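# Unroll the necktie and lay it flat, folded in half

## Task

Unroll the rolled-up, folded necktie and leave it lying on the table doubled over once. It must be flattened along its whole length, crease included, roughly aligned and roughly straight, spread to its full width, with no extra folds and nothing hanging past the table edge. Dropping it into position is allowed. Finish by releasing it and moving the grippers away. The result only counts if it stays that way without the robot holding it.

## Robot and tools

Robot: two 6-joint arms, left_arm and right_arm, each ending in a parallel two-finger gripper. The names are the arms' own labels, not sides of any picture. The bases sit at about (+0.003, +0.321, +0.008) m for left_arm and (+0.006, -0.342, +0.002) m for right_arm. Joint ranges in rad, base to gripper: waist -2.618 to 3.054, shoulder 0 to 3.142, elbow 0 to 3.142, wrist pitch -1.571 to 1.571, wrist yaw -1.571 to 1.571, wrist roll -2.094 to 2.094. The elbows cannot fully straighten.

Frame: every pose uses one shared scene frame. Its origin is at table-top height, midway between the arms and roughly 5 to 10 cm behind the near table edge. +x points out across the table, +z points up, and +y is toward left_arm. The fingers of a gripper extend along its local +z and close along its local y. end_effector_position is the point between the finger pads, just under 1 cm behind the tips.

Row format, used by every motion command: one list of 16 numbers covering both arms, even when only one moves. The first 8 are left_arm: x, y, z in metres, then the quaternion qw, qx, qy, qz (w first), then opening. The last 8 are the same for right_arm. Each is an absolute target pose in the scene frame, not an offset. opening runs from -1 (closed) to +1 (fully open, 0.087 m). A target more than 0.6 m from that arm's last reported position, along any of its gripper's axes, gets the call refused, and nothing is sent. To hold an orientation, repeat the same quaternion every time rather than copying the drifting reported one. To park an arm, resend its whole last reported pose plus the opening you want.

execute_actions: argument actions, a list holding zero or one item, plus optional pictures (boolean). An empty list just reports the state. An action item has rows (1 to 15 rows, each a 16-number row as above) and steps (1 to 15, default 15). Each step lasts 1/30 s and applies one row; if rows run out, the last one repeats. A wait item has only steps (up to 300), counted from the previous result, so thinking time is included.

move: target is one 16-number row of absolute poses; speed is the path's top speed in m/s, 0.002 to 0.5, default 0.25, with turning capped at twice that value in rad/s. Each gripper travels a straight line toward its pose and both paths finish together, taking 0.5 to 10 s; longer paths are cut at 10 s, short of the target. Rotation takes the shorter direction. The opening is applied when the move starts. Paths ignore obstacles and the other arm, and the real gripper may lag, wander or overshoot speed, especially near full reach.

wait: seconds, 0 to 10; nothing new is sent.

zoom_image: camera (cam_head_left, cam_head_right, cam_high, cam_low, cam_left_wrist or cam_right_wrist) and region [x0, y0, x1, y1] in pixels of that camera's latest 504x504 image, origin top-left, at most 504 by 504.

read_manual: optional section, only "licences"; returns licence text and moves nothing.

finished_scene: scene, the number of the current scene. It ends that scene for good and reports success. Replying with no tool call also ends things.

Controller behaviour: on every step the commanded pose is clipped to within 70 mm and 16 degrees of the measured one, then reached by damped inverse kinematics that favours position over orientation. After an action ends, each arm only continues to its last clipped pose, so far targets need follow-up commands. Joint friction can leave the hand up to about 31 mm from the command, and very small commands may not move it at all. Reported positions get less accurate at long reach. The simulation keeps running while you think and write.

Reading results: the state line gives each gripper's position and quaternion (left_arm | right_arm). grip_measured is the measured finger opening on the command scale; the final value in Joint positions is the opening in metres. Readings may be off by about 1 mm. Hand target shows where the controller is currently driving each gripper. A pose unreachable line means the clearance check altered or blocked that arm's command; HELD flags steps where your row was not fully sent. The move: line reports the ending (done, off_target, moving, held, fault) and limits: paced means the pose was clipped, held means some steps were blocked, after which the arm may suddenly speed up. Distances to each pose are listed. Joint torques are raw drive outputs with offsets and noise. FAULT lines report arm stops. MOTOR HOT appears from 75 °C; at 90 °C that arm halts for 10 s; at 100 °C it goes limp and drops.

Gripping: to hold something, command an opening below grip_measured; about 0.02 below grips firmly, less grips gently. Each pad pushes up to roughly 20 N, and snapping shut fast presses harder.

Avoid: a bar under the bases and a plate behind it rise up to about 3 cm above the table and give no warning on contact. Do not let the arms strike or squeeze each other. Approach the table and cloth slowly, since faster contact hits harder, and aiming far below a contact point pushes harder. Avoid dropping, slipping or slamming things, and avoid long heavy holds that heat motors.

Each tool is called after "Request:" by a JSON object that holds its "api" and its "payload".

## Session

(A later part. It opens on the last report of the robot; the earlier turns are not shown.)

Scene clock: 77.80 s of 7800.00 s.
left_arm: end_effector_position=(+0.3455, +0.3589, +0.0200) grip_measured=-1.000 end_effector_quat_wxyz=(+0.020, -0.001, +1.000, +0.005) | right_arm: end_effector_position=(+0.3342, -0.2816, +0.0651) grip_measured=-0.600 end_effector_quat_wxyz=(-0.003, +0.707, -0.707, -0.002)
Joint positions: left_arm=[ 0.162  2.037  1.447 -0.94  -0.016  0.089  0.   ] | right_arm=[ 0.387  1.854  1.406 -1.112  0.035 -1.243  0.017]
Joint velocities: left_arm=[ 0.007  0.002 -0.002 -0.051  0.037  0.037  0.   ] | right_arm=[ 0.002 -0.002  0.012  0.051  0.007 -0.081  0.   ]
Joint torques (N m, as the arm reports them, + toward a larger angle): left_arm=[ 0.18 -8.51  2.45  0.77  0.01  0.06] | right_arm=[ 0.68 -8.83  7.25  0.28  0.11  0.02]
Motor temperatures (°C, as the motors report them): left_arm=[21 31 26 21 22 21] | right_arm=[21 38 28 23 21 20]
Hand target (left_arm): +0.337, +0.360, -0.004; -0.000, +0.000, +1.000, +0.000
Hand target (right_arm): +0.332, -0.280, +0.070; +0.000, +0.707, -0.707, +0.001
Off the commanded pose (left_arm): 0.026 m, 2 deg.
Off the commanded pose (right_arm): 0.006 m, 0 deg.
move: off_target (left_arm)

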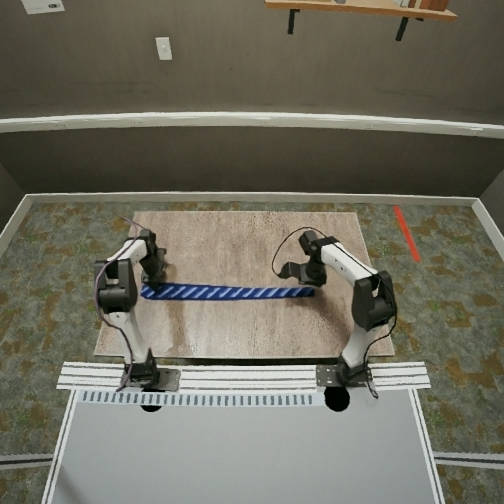

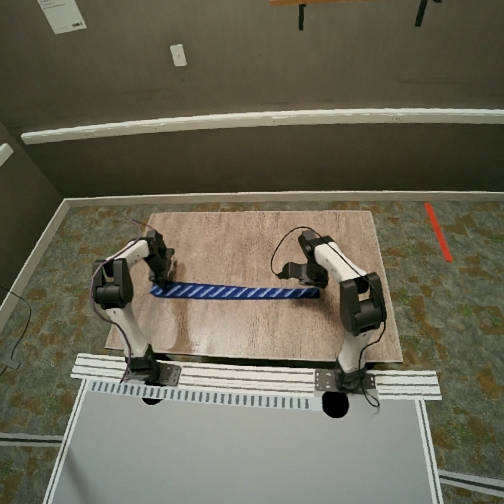

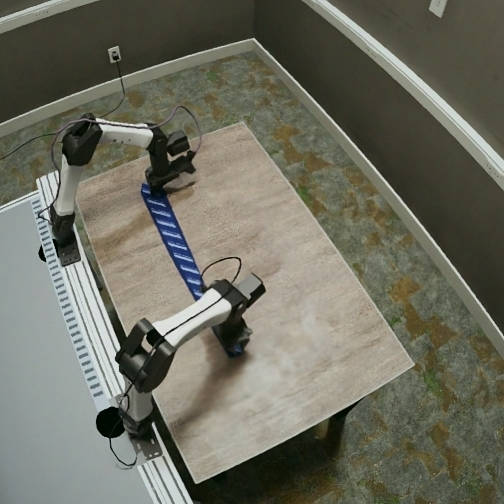

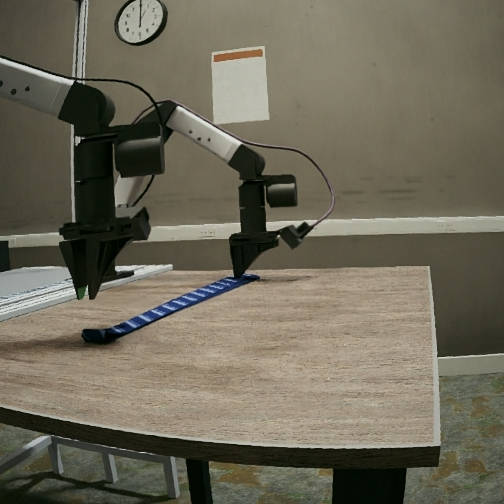

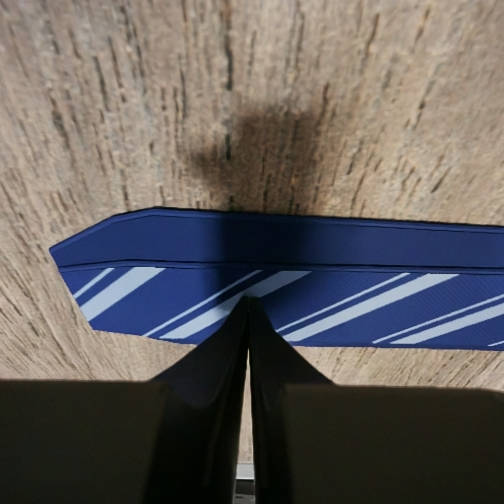

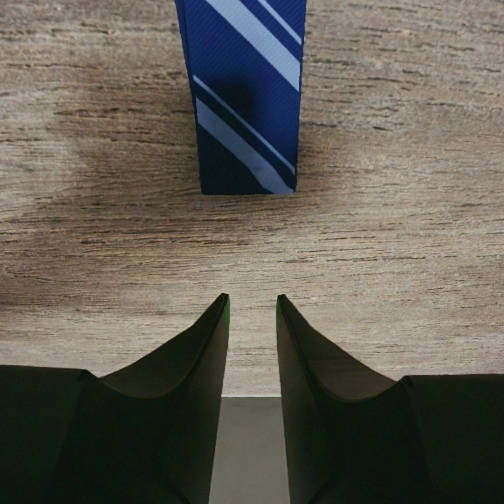

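Press down on the end.

Request:
{"api": "move", "payload": {"target": [0.338,0.36,-0.005,0,0,1,0,-1,0.329,-0.272,-0.012,0,-0.707,0.707,0,-0.6], "speed": 0.04}}

Request:
{"api": "move", "payload": {"target": [0.338,0.36,-0.005,0,0,1,0,-1,0.329,-0.272,0.07,0,-0.707,0.707,0,-0.6], "speed": 0.08}}

Request:
{"api": "zoom_image", "payload": {"camera": "cam_low", "region": [40, 290, 160, 360]}}

Scene clock: 84.27 s of 7800.00 s.
left_arm: end_effector_position=(+0.3455, +0.3589, +0.0203) grip_measured=-1.000 end_effector_quat_wxyz=(+0.021, -0.001, +1.000, +0.005) | right_arm: end_effector_position=(+0.3341, -0.2752, +0.0033) grip_measured=-0.600 end_effector_quat_wxyz=(-0.010, +0.706, -0.708, +0.006)
Joint positions: left_arm=[ 0.162  2.037  1.447 -0.94  -0.016  0.089  0.   ] | right_arm=[ 0.401  1.922  1.236 -0.856  0.042 -1.228  0.017]
Joint velocities: left_arm=[ 0.002  0.012 -0.002 -0.051 -0.022 -0.022  0.   ] | right_arm=[-0.002  0.002  0.017 -0.066 -0.037 -0.081 -0.   ]
Joint torques (N m, as the arm reports them, + toward a larger angle): left_arm=[ 0.12 -8.44  2.39  0.79  0.03  0.06] | right_arm=[ 1.02 -6.83  3.79  0.8   0.03  0.06]
Motor temperatures (°C, as the motors report them): left_arm=[21 31 26 21 22 21] | right_arm=[21 38 29 23 21 20]
Hand target (left_arm): +0.337, +0.360, -0.004; -0.000, +0.000, +1.000, +0.000
Hand target (right_arm): +0.327, -0.273, -0.011; +0.001, +0.707, -0.707, +0.000
Off the commanded pose (left_arm): 0.026 m, 2 deg.
Off the commanded pose (right_arm): 0.016 m, 1 deg.
After step 90, 1.30 s passed at rest.
move: off_target (left_arm, right_arm)

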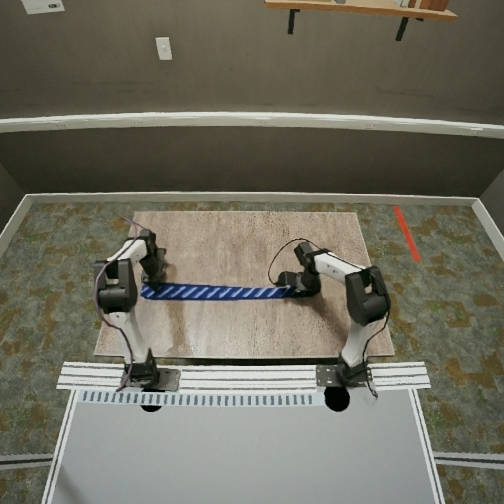

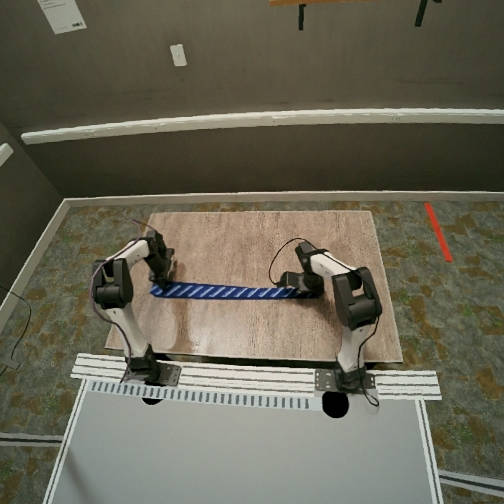

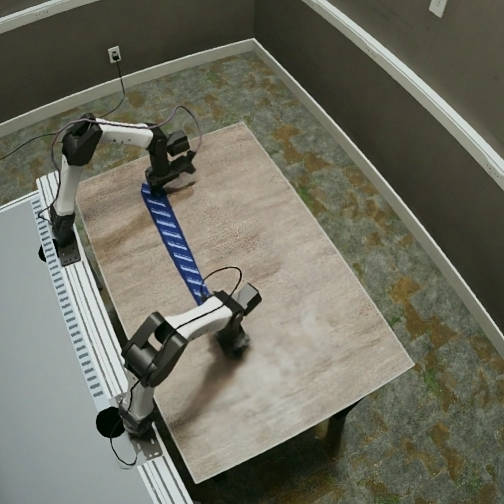

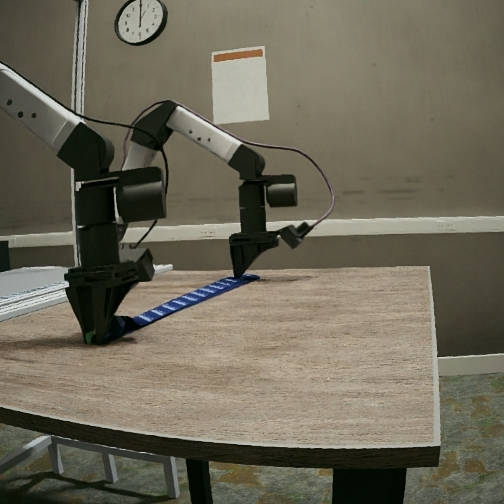

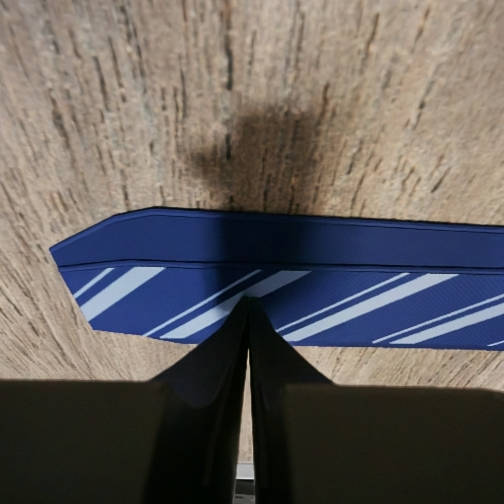

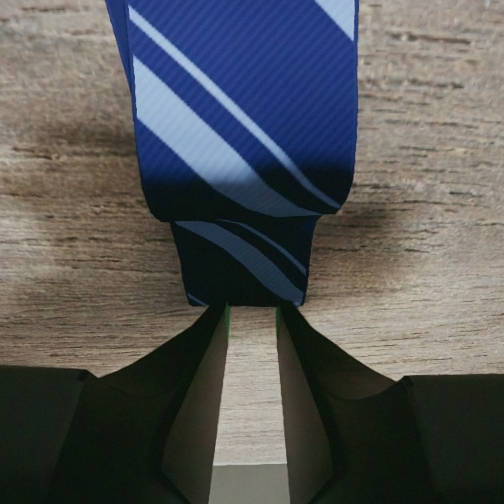

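Scene clock: 85.67 s of 7800.00 s.
left_arm: end_effector_position=(+0.3455, +0.3589, +0.0200) grip_measured=-1.000 end_effector_quat_wxyz=(+0.020, -0.001, +1.000, +0.005) | right_arm: end_effector_position=(+0.3329, -0.2751, +0.0657) grip_measured=-0.600 end_effector_quat_wxyz=(-0.002, +0.706, -0.708, +0.002)
Joint positions: left_arm=[ 0.162  2.037  1.447 -0.94  -0.016  0.089  0.   ] | right_arm=[ 0.409  1.857  1.409 -1.113  0.042 -1.219  0.017]
Joint velocities: left_arm=[-0.002 -0.007  0.007  0.037  0.007  0.037  0.   ] | right_arm=[-0.007  0.007 -0.017  0.007  0.037  0.022  0.001]
Joint torques (N m, as the arm reports them, + toward a larger angle): left_arm=[ 0.11 -8.46  2.38  0.77  0.01  0.07] | right_arm=[ 1.   -8.65  7.27  0.31  0.08  0.06]
Motor temperatures (°C, as the motors report them): left_arm=[21 31 26 21 22 21] | right_arm=[21 38 29 23 21 20]
Hand target (left_arm): +0.337, +0.360, -0.004; -0.001, +0.000, +1.000, +0.000
Hand target (right_arm): +0.330, -0.272, +0.070; -0.000, +0.707, -0.707, +0.000
Off the commanded pose (left_arm): 0.026 m, 2 deg.
Off the commanded pose (right_arm): 0.007 m, 0 deg.
move: off_target (left_arm)

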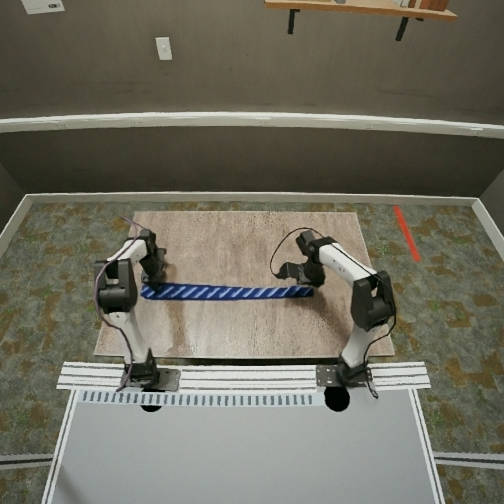

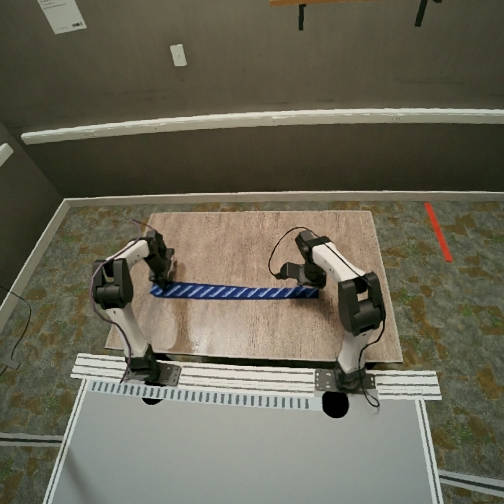

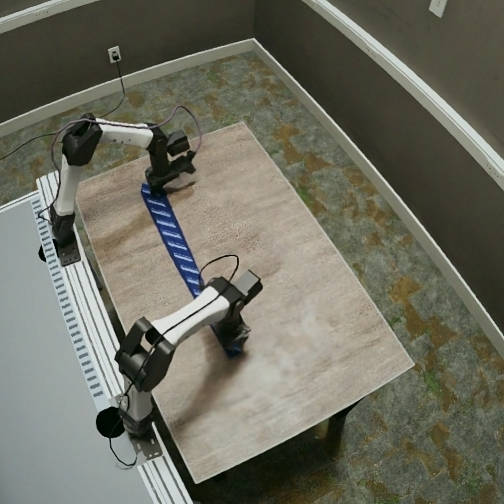

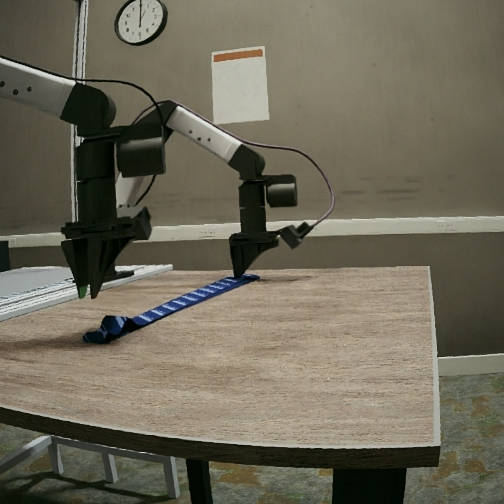

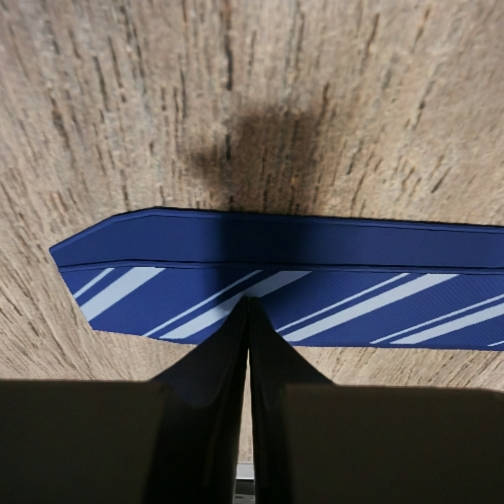

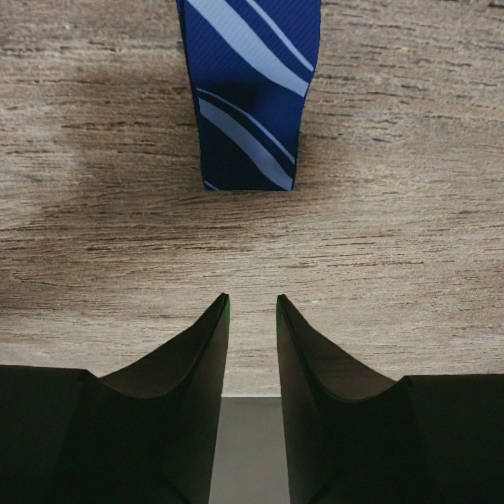

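Region (40, 290, 160, 360) of cam_low's 504x504 image, scaled by 4.200, with more detail than that image has; it fills the top 294 rows of this view, and the rest is white.

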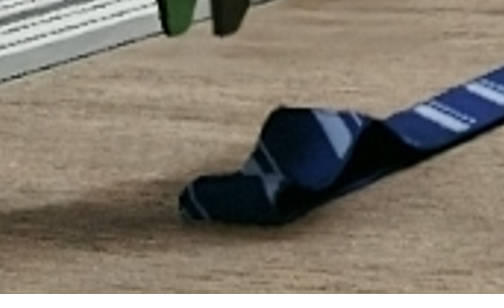

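Request:
{"api": "move", "payload": {"target": [0.338,0.36,-0.005,0,0,1,0,-1,0.330,-0.17,0.06,0,-0.707,0.707,0,-0.6], "speed": 0.08}}

Request:
{"api": "move", "payload": {"target": [0.338,0.36,-0.005,0,0,1,0,-1,0.330,-0.17,0.0,0,-0.707,0.707,0,-0.6], "speed": 0.05}}

Request:
{"api": "move", "payload": {"target": [0.338,0.36,-0.005,0,0,1,0,-1,0.330,-0.275,-0.004,0,-0.707,0.707,0,-0.6], "speed": 0.03}}

Request:
{"api": "move", "payload": {"target": [0.338,0.36,-0.005,0,0,1,0,-1,0.330,-0.275,0.07,0,-0.707,0.707,0,-0.6], "speed": 0.05}}

Request:
{"api": "zoom_image", "payload": {"camera": "cam_low", "region": [40, 290, 160, 360]}}

Scene clock: 95.57 s of 7800.00 s.
left_arm: end_effector_position=(+0.3455, +0.3589, +0.0201) grip_measured=-1.000 end_effector_quat_wxyz=(+0.020, -0.001, +1.000, +0.005) | right_arm: end_effector_position=(+0.3333, -0.1721, +0.0634) grip_measured=-0.600 end_effector_quat_wxyz=(-0.013, +0.708, -0.706, +0.003)
Joint positions: left_arm=[ 0.162  2.037  1.447 -0.94  -0.016  0.089  0.   ] | right_arm=[ 0.659  2.025  1.62  -1.145  0.042 -0.975  0.017]
Joint velocities: left_arm=[-0.007  0.012  0.002  0.051 -0.007 -0.007  0.   ] | right_arm=[ 0.002 -0.012  0.002  0.022 -0.007  0.095  0.   ]
Joint torques (N m, as the arm reports them, + toward a larger angle): left_arm=[ 0.1  -8.53  2.44  0.77  0.03  0.06] | right_arm=[ 0.76 -8.3   7.44  0.37  0.16  0.03]
Motor temperatures (°C, as the motors report them): left_arm=[21 31 26 21 22 21] | right_arm=[21 37 30 23 21 20]
Hand target (left_arm): +0.337, +0.360, -0.004; -0.000, +0.000, +1.000, +0.000
Hand target (right_arm): +0.330, -0.171, +0.059; +0.002, +0.707, -0.707, +0.003
Off the commanded pose (left_arm): 0.026 m, 2 deg.
Off the commanded pose (right_arm): 0.005 m, 1 deg.
After step 90, 5.20 s passed at rest.
move: off_target (left_arm)

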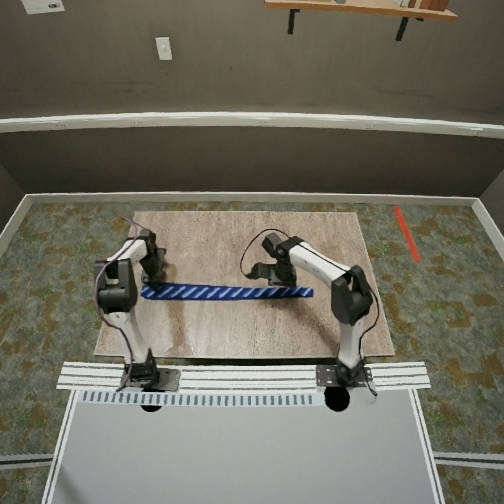

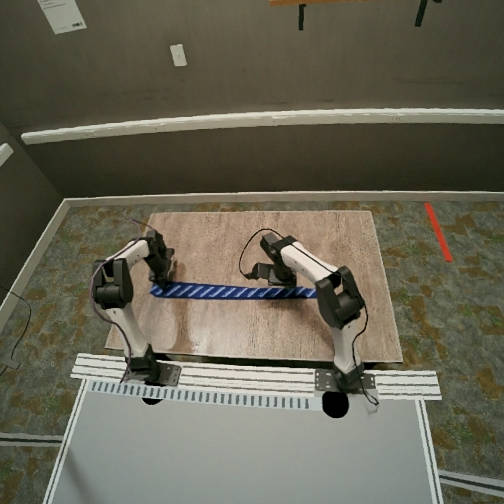

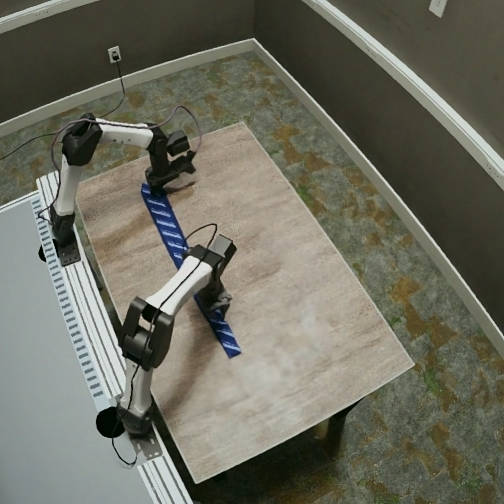

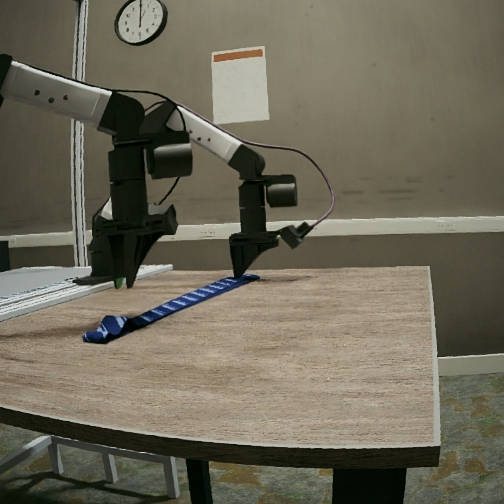

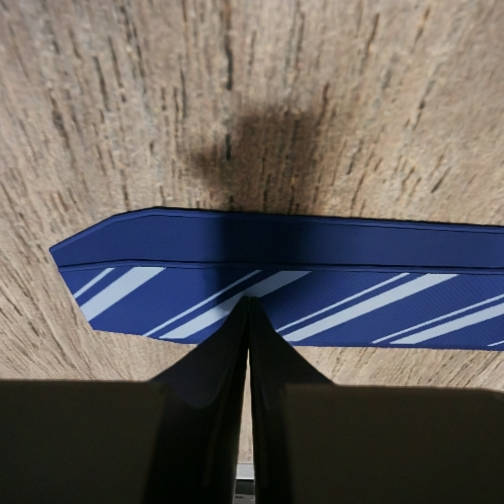

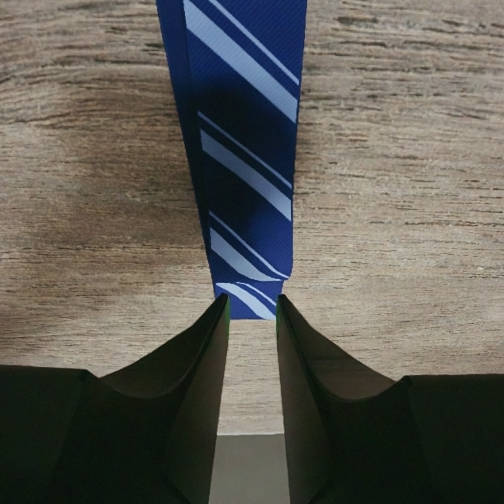

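Scene clock: 97.23 s of 7800.00 s.
left_arm: end_effector_position=(+0.3455, +0.3589, +0.0201) grip_measured=-1.000 end_effector_quat_wxyz=(+0.020, -0.001, +1.000, +0.005) | right_arm: end_effector_position=(+0.3349, -0.1686, +0.0135) grip_measured=-0.600 end_effector_quat_wxyz=(-0.014, +0.708, -0.706, +0.004)
Joint positions: left_arm=[ 0.162  2.037  1.447 -0.94  -0.016  0.089  0.   ] | right_arm=[ 0.659  2.082  1.5   -0.965  0.042 -0.975  0.017]
Joint velocities: left_arm=[-0.007  0.012  0.007 -0.11  -0.022 -0.037  0.   ] | right_arm=[ 0.002 -0.012 -0.002  0.051 -0.022 -0.007 -0.001]
Joint torques (N m, as the arm reports them, + toward a larger angle): left_arm=[ 0.18 -8.45  2.46  0.77  0.02  0.04] | right_arm=[ 0.19 -8.69  4.5   0.7   0.08  0.01]
Motor temperatures (°C, as the motors report them): left_arm=[21 31 26 21 22 21] | right_arm=[21 37 30 23 21 20]
Hand target (left_arm): +0.337, +0.360, -0.004; -0.000, +0.000, +1.000, +0.000
Hand target (right_arm): +0.329, -0.171, +0.001; -0.000, +0.707, -0.707, -0.000
Off the commanded pose (left_arm): 0.026 m, 2 deg.
Off the commanded pose (right_arm): 0.014 m, 2 deg.
move: off_target (left_arm, right_arm)

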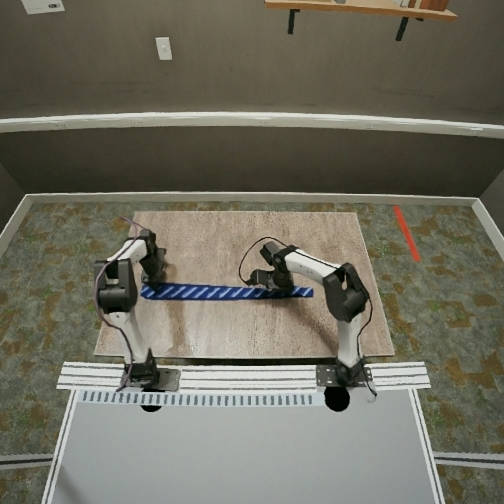

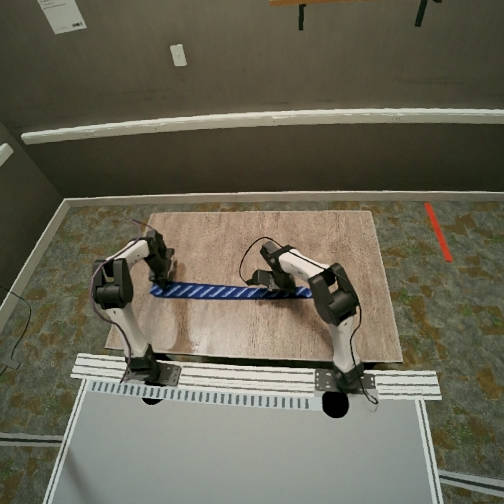

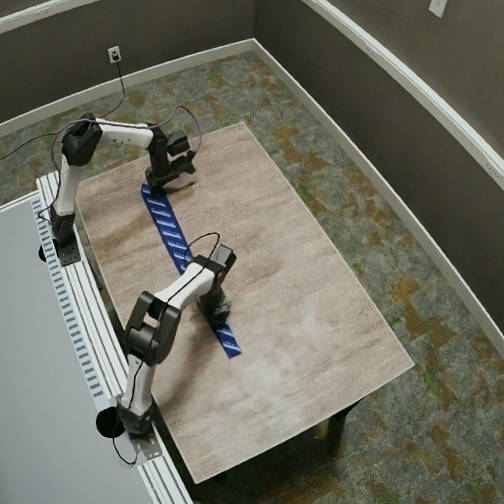

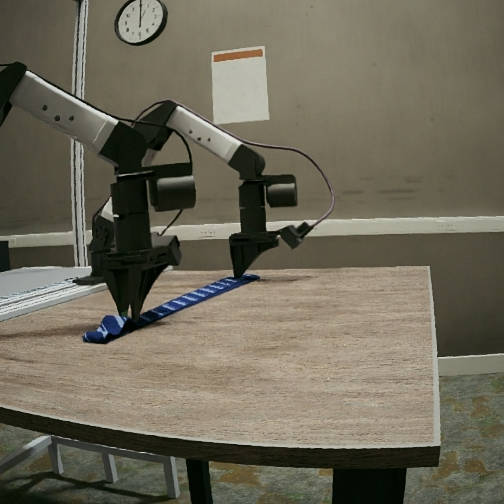

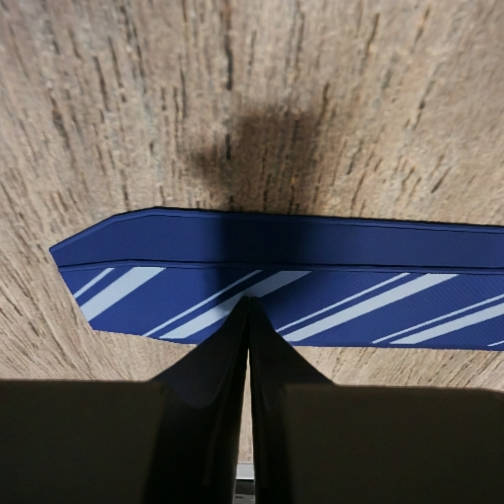

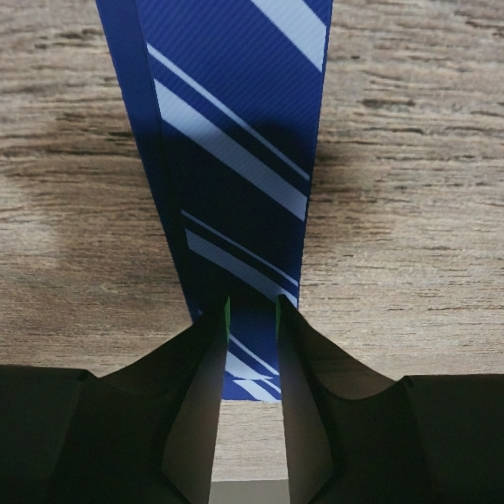

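Scene clock: 101.10 s of 7800.00 s.
left_arm: end_effector_position=(+0.3455, +0.3589, +0.0203) grip_measured=-1.000 end_effector_quat_wxyz=(+0.021, -0.001, +1.000, +0.005) | right_arm: end_effector_position=(+0.3388, -0.2622, +0.0073) grip_measured=-0.600 end_effector_quat_wxyz=(-0.025, +0.705, -0.709, -0.005)
Joint positions: left_arm=[ 0.162  2.037  1.447 -0.94  -0.016  0.089  0.   ] | right_arm=[ 0.416  1.929  1.268 -0.864  0.01  -1.21   0.017]
Joint velocities: left_arm=[ 0.002 -0.012 -0.002 -0.022 -0.007  0.037  0.   ] | right_arm=[-0.002 -0.007  0.007  0.066 -0.022 -0.051  0.001]
Joint torques (N m, as the arm reports them, + toward a larger angle): left_arm=[ 0.17 -8.52  2.43  0.77  0.03  0.05] | right_arm=[-0.69 -8.27  3.29  0.59  0.29 -0.21]
Motor temperatures (°C, as the motors report them): left_arm=[21 31 26 21 22 21] | right_arm=[21 38 29 23 21 20]
Hand target (left_arm): +0.337, +0.360, -0.004; -0.000, +0.000, +1.000, +0.000
Hand target (right_arm): +0.329, -0.274, -0.003; -0.002, +0.707, -0.707, -0.004
Off the commanded pose (left_arm): 0.026 m, 2 deg.
Off the commanded pose (right_arm): 0.019 m, 3 deg.
move: off_target (left_arm, right_arm)

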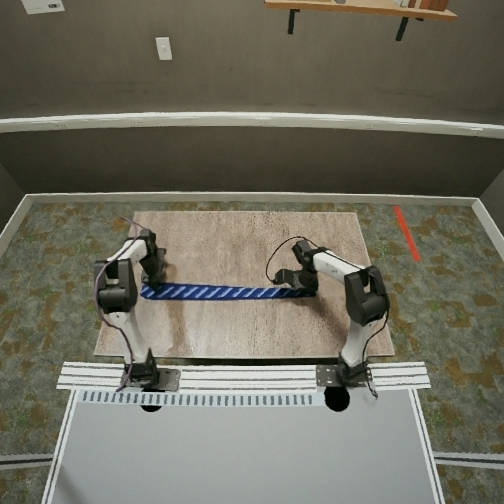

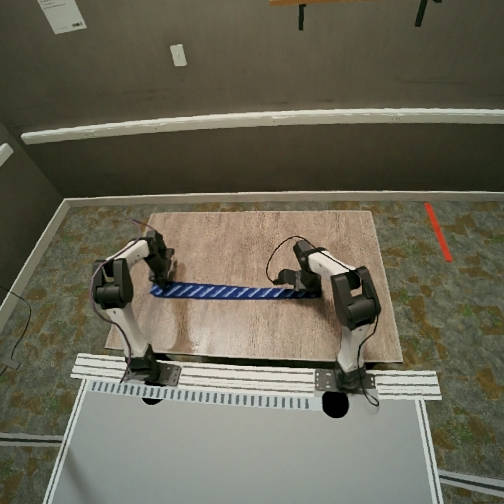

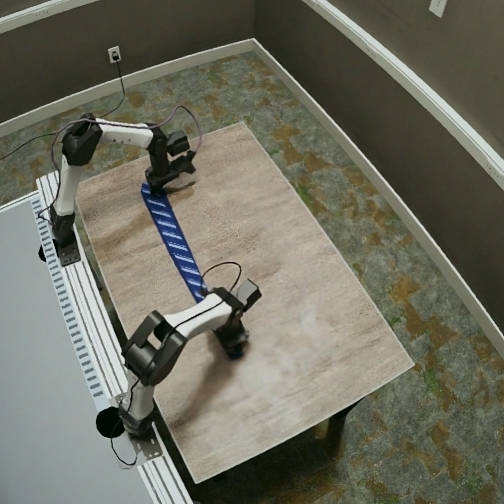

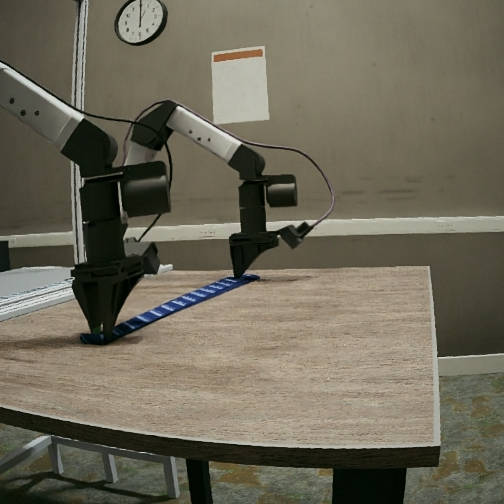

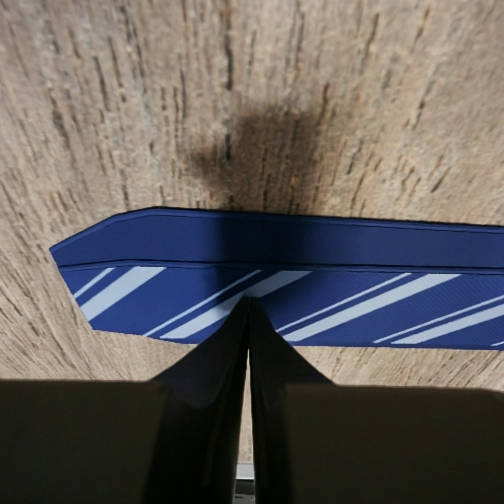

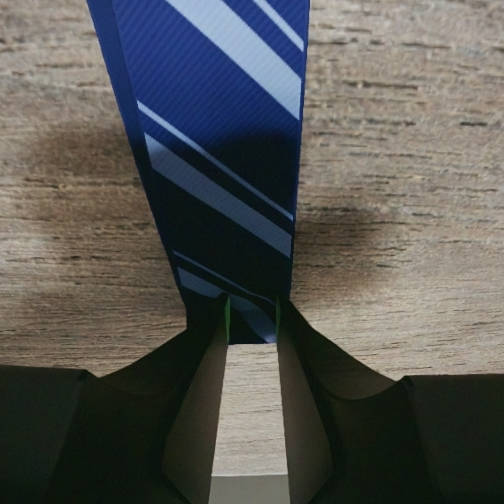

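Scene clock: 102.87 s of 7800.00 s.
left_arm: end_effector_position=(+0.3455, +0.3589, +0.0201) grip_measured=-1.000 end_effector_quat_wxyz=(+0.020, -0.001, +1.000, +0.005) | right_arm: end_effector_position=(+0.3311, -0.2717, +0.0649) grip_measured=-0.600 end_effector_quat_wxyz=(-0.003, +0.705, -0.709, -0.003)
Joint positions: left_arm=[ 0.162  2.037  1.447 -0.94  -0.016  0.089  0.   ] | right_arm=[ 0.416  1.858  1.409 -1.114  0.033 -1.21   0.017]
Joint velocities: left_arm=[-0.007  0.002  0.002 -0.007 -0.007 -0.022  0.   ] | right_arm=[-0.002  0.007 -0.002  0.066  0.066 -0.007 -0.001]
Joint torques (N m, as the arm reports them, + toward a larger angle): left_arm=[ 0.12 -8.49  2.43  0.76  0.02  0.05] | right_arm=[-0.15 -8.77  7.38  0.3   0.17 -0.13]
Motor temperatures (°C, as the motors report them): left_arm=[21 31 26 21 22 21] | right_arm=[21 38 29 23 21 20]
Hand target (left_arm): +0.337, +0.360, -0.004; -0.000, +0.000, +1.000, +0.000
Hand target (right_arm): +0.331, -0.275, +0.070; -0.000, +0.707, -0.707, -0.000
Off the commanded pose (left_arm): 0.026 m, 2 deg.
Off the commanded pose (right_arm): 0.006 m, 1 deg.
move: off_target (left_arm)

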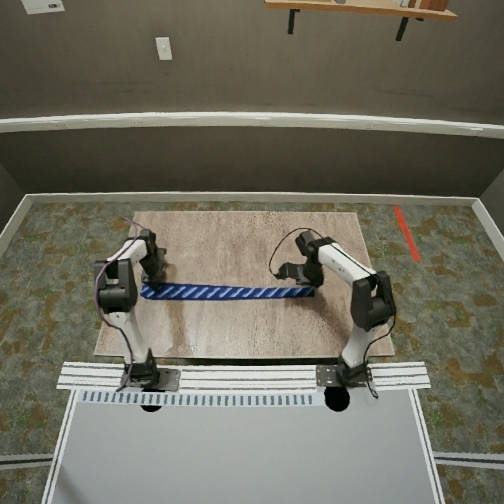

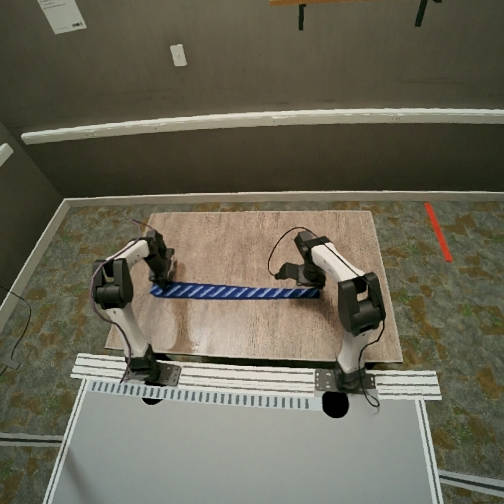

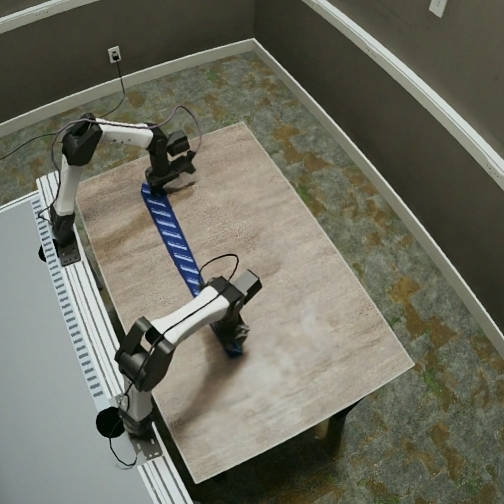

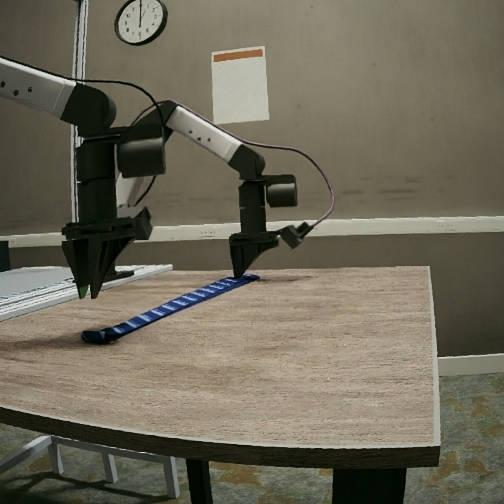

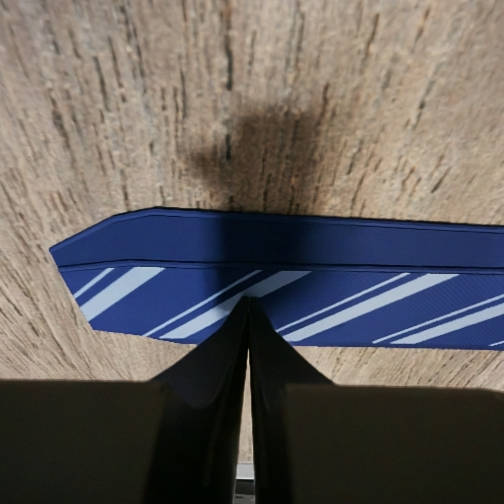

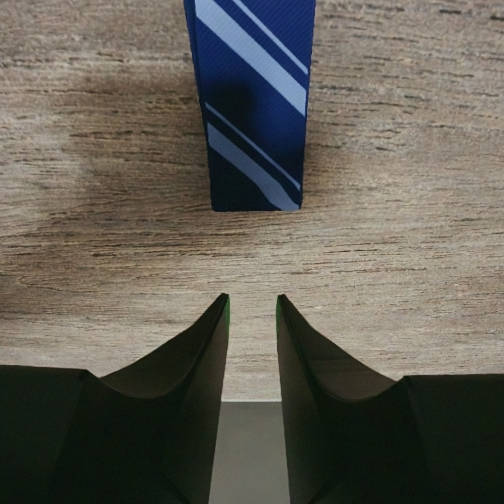

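Region (40, 290, 160, 360) of cam_low's 504x504 image, scaled by 4.200, with more detail than that image has; it fills the top 294 rows of this view, and the rest is white.

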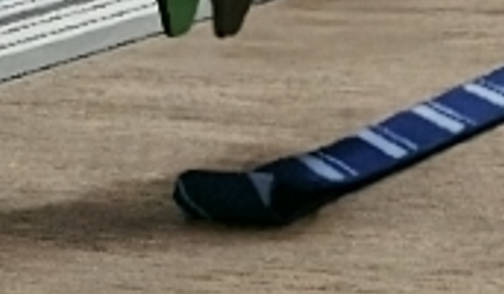

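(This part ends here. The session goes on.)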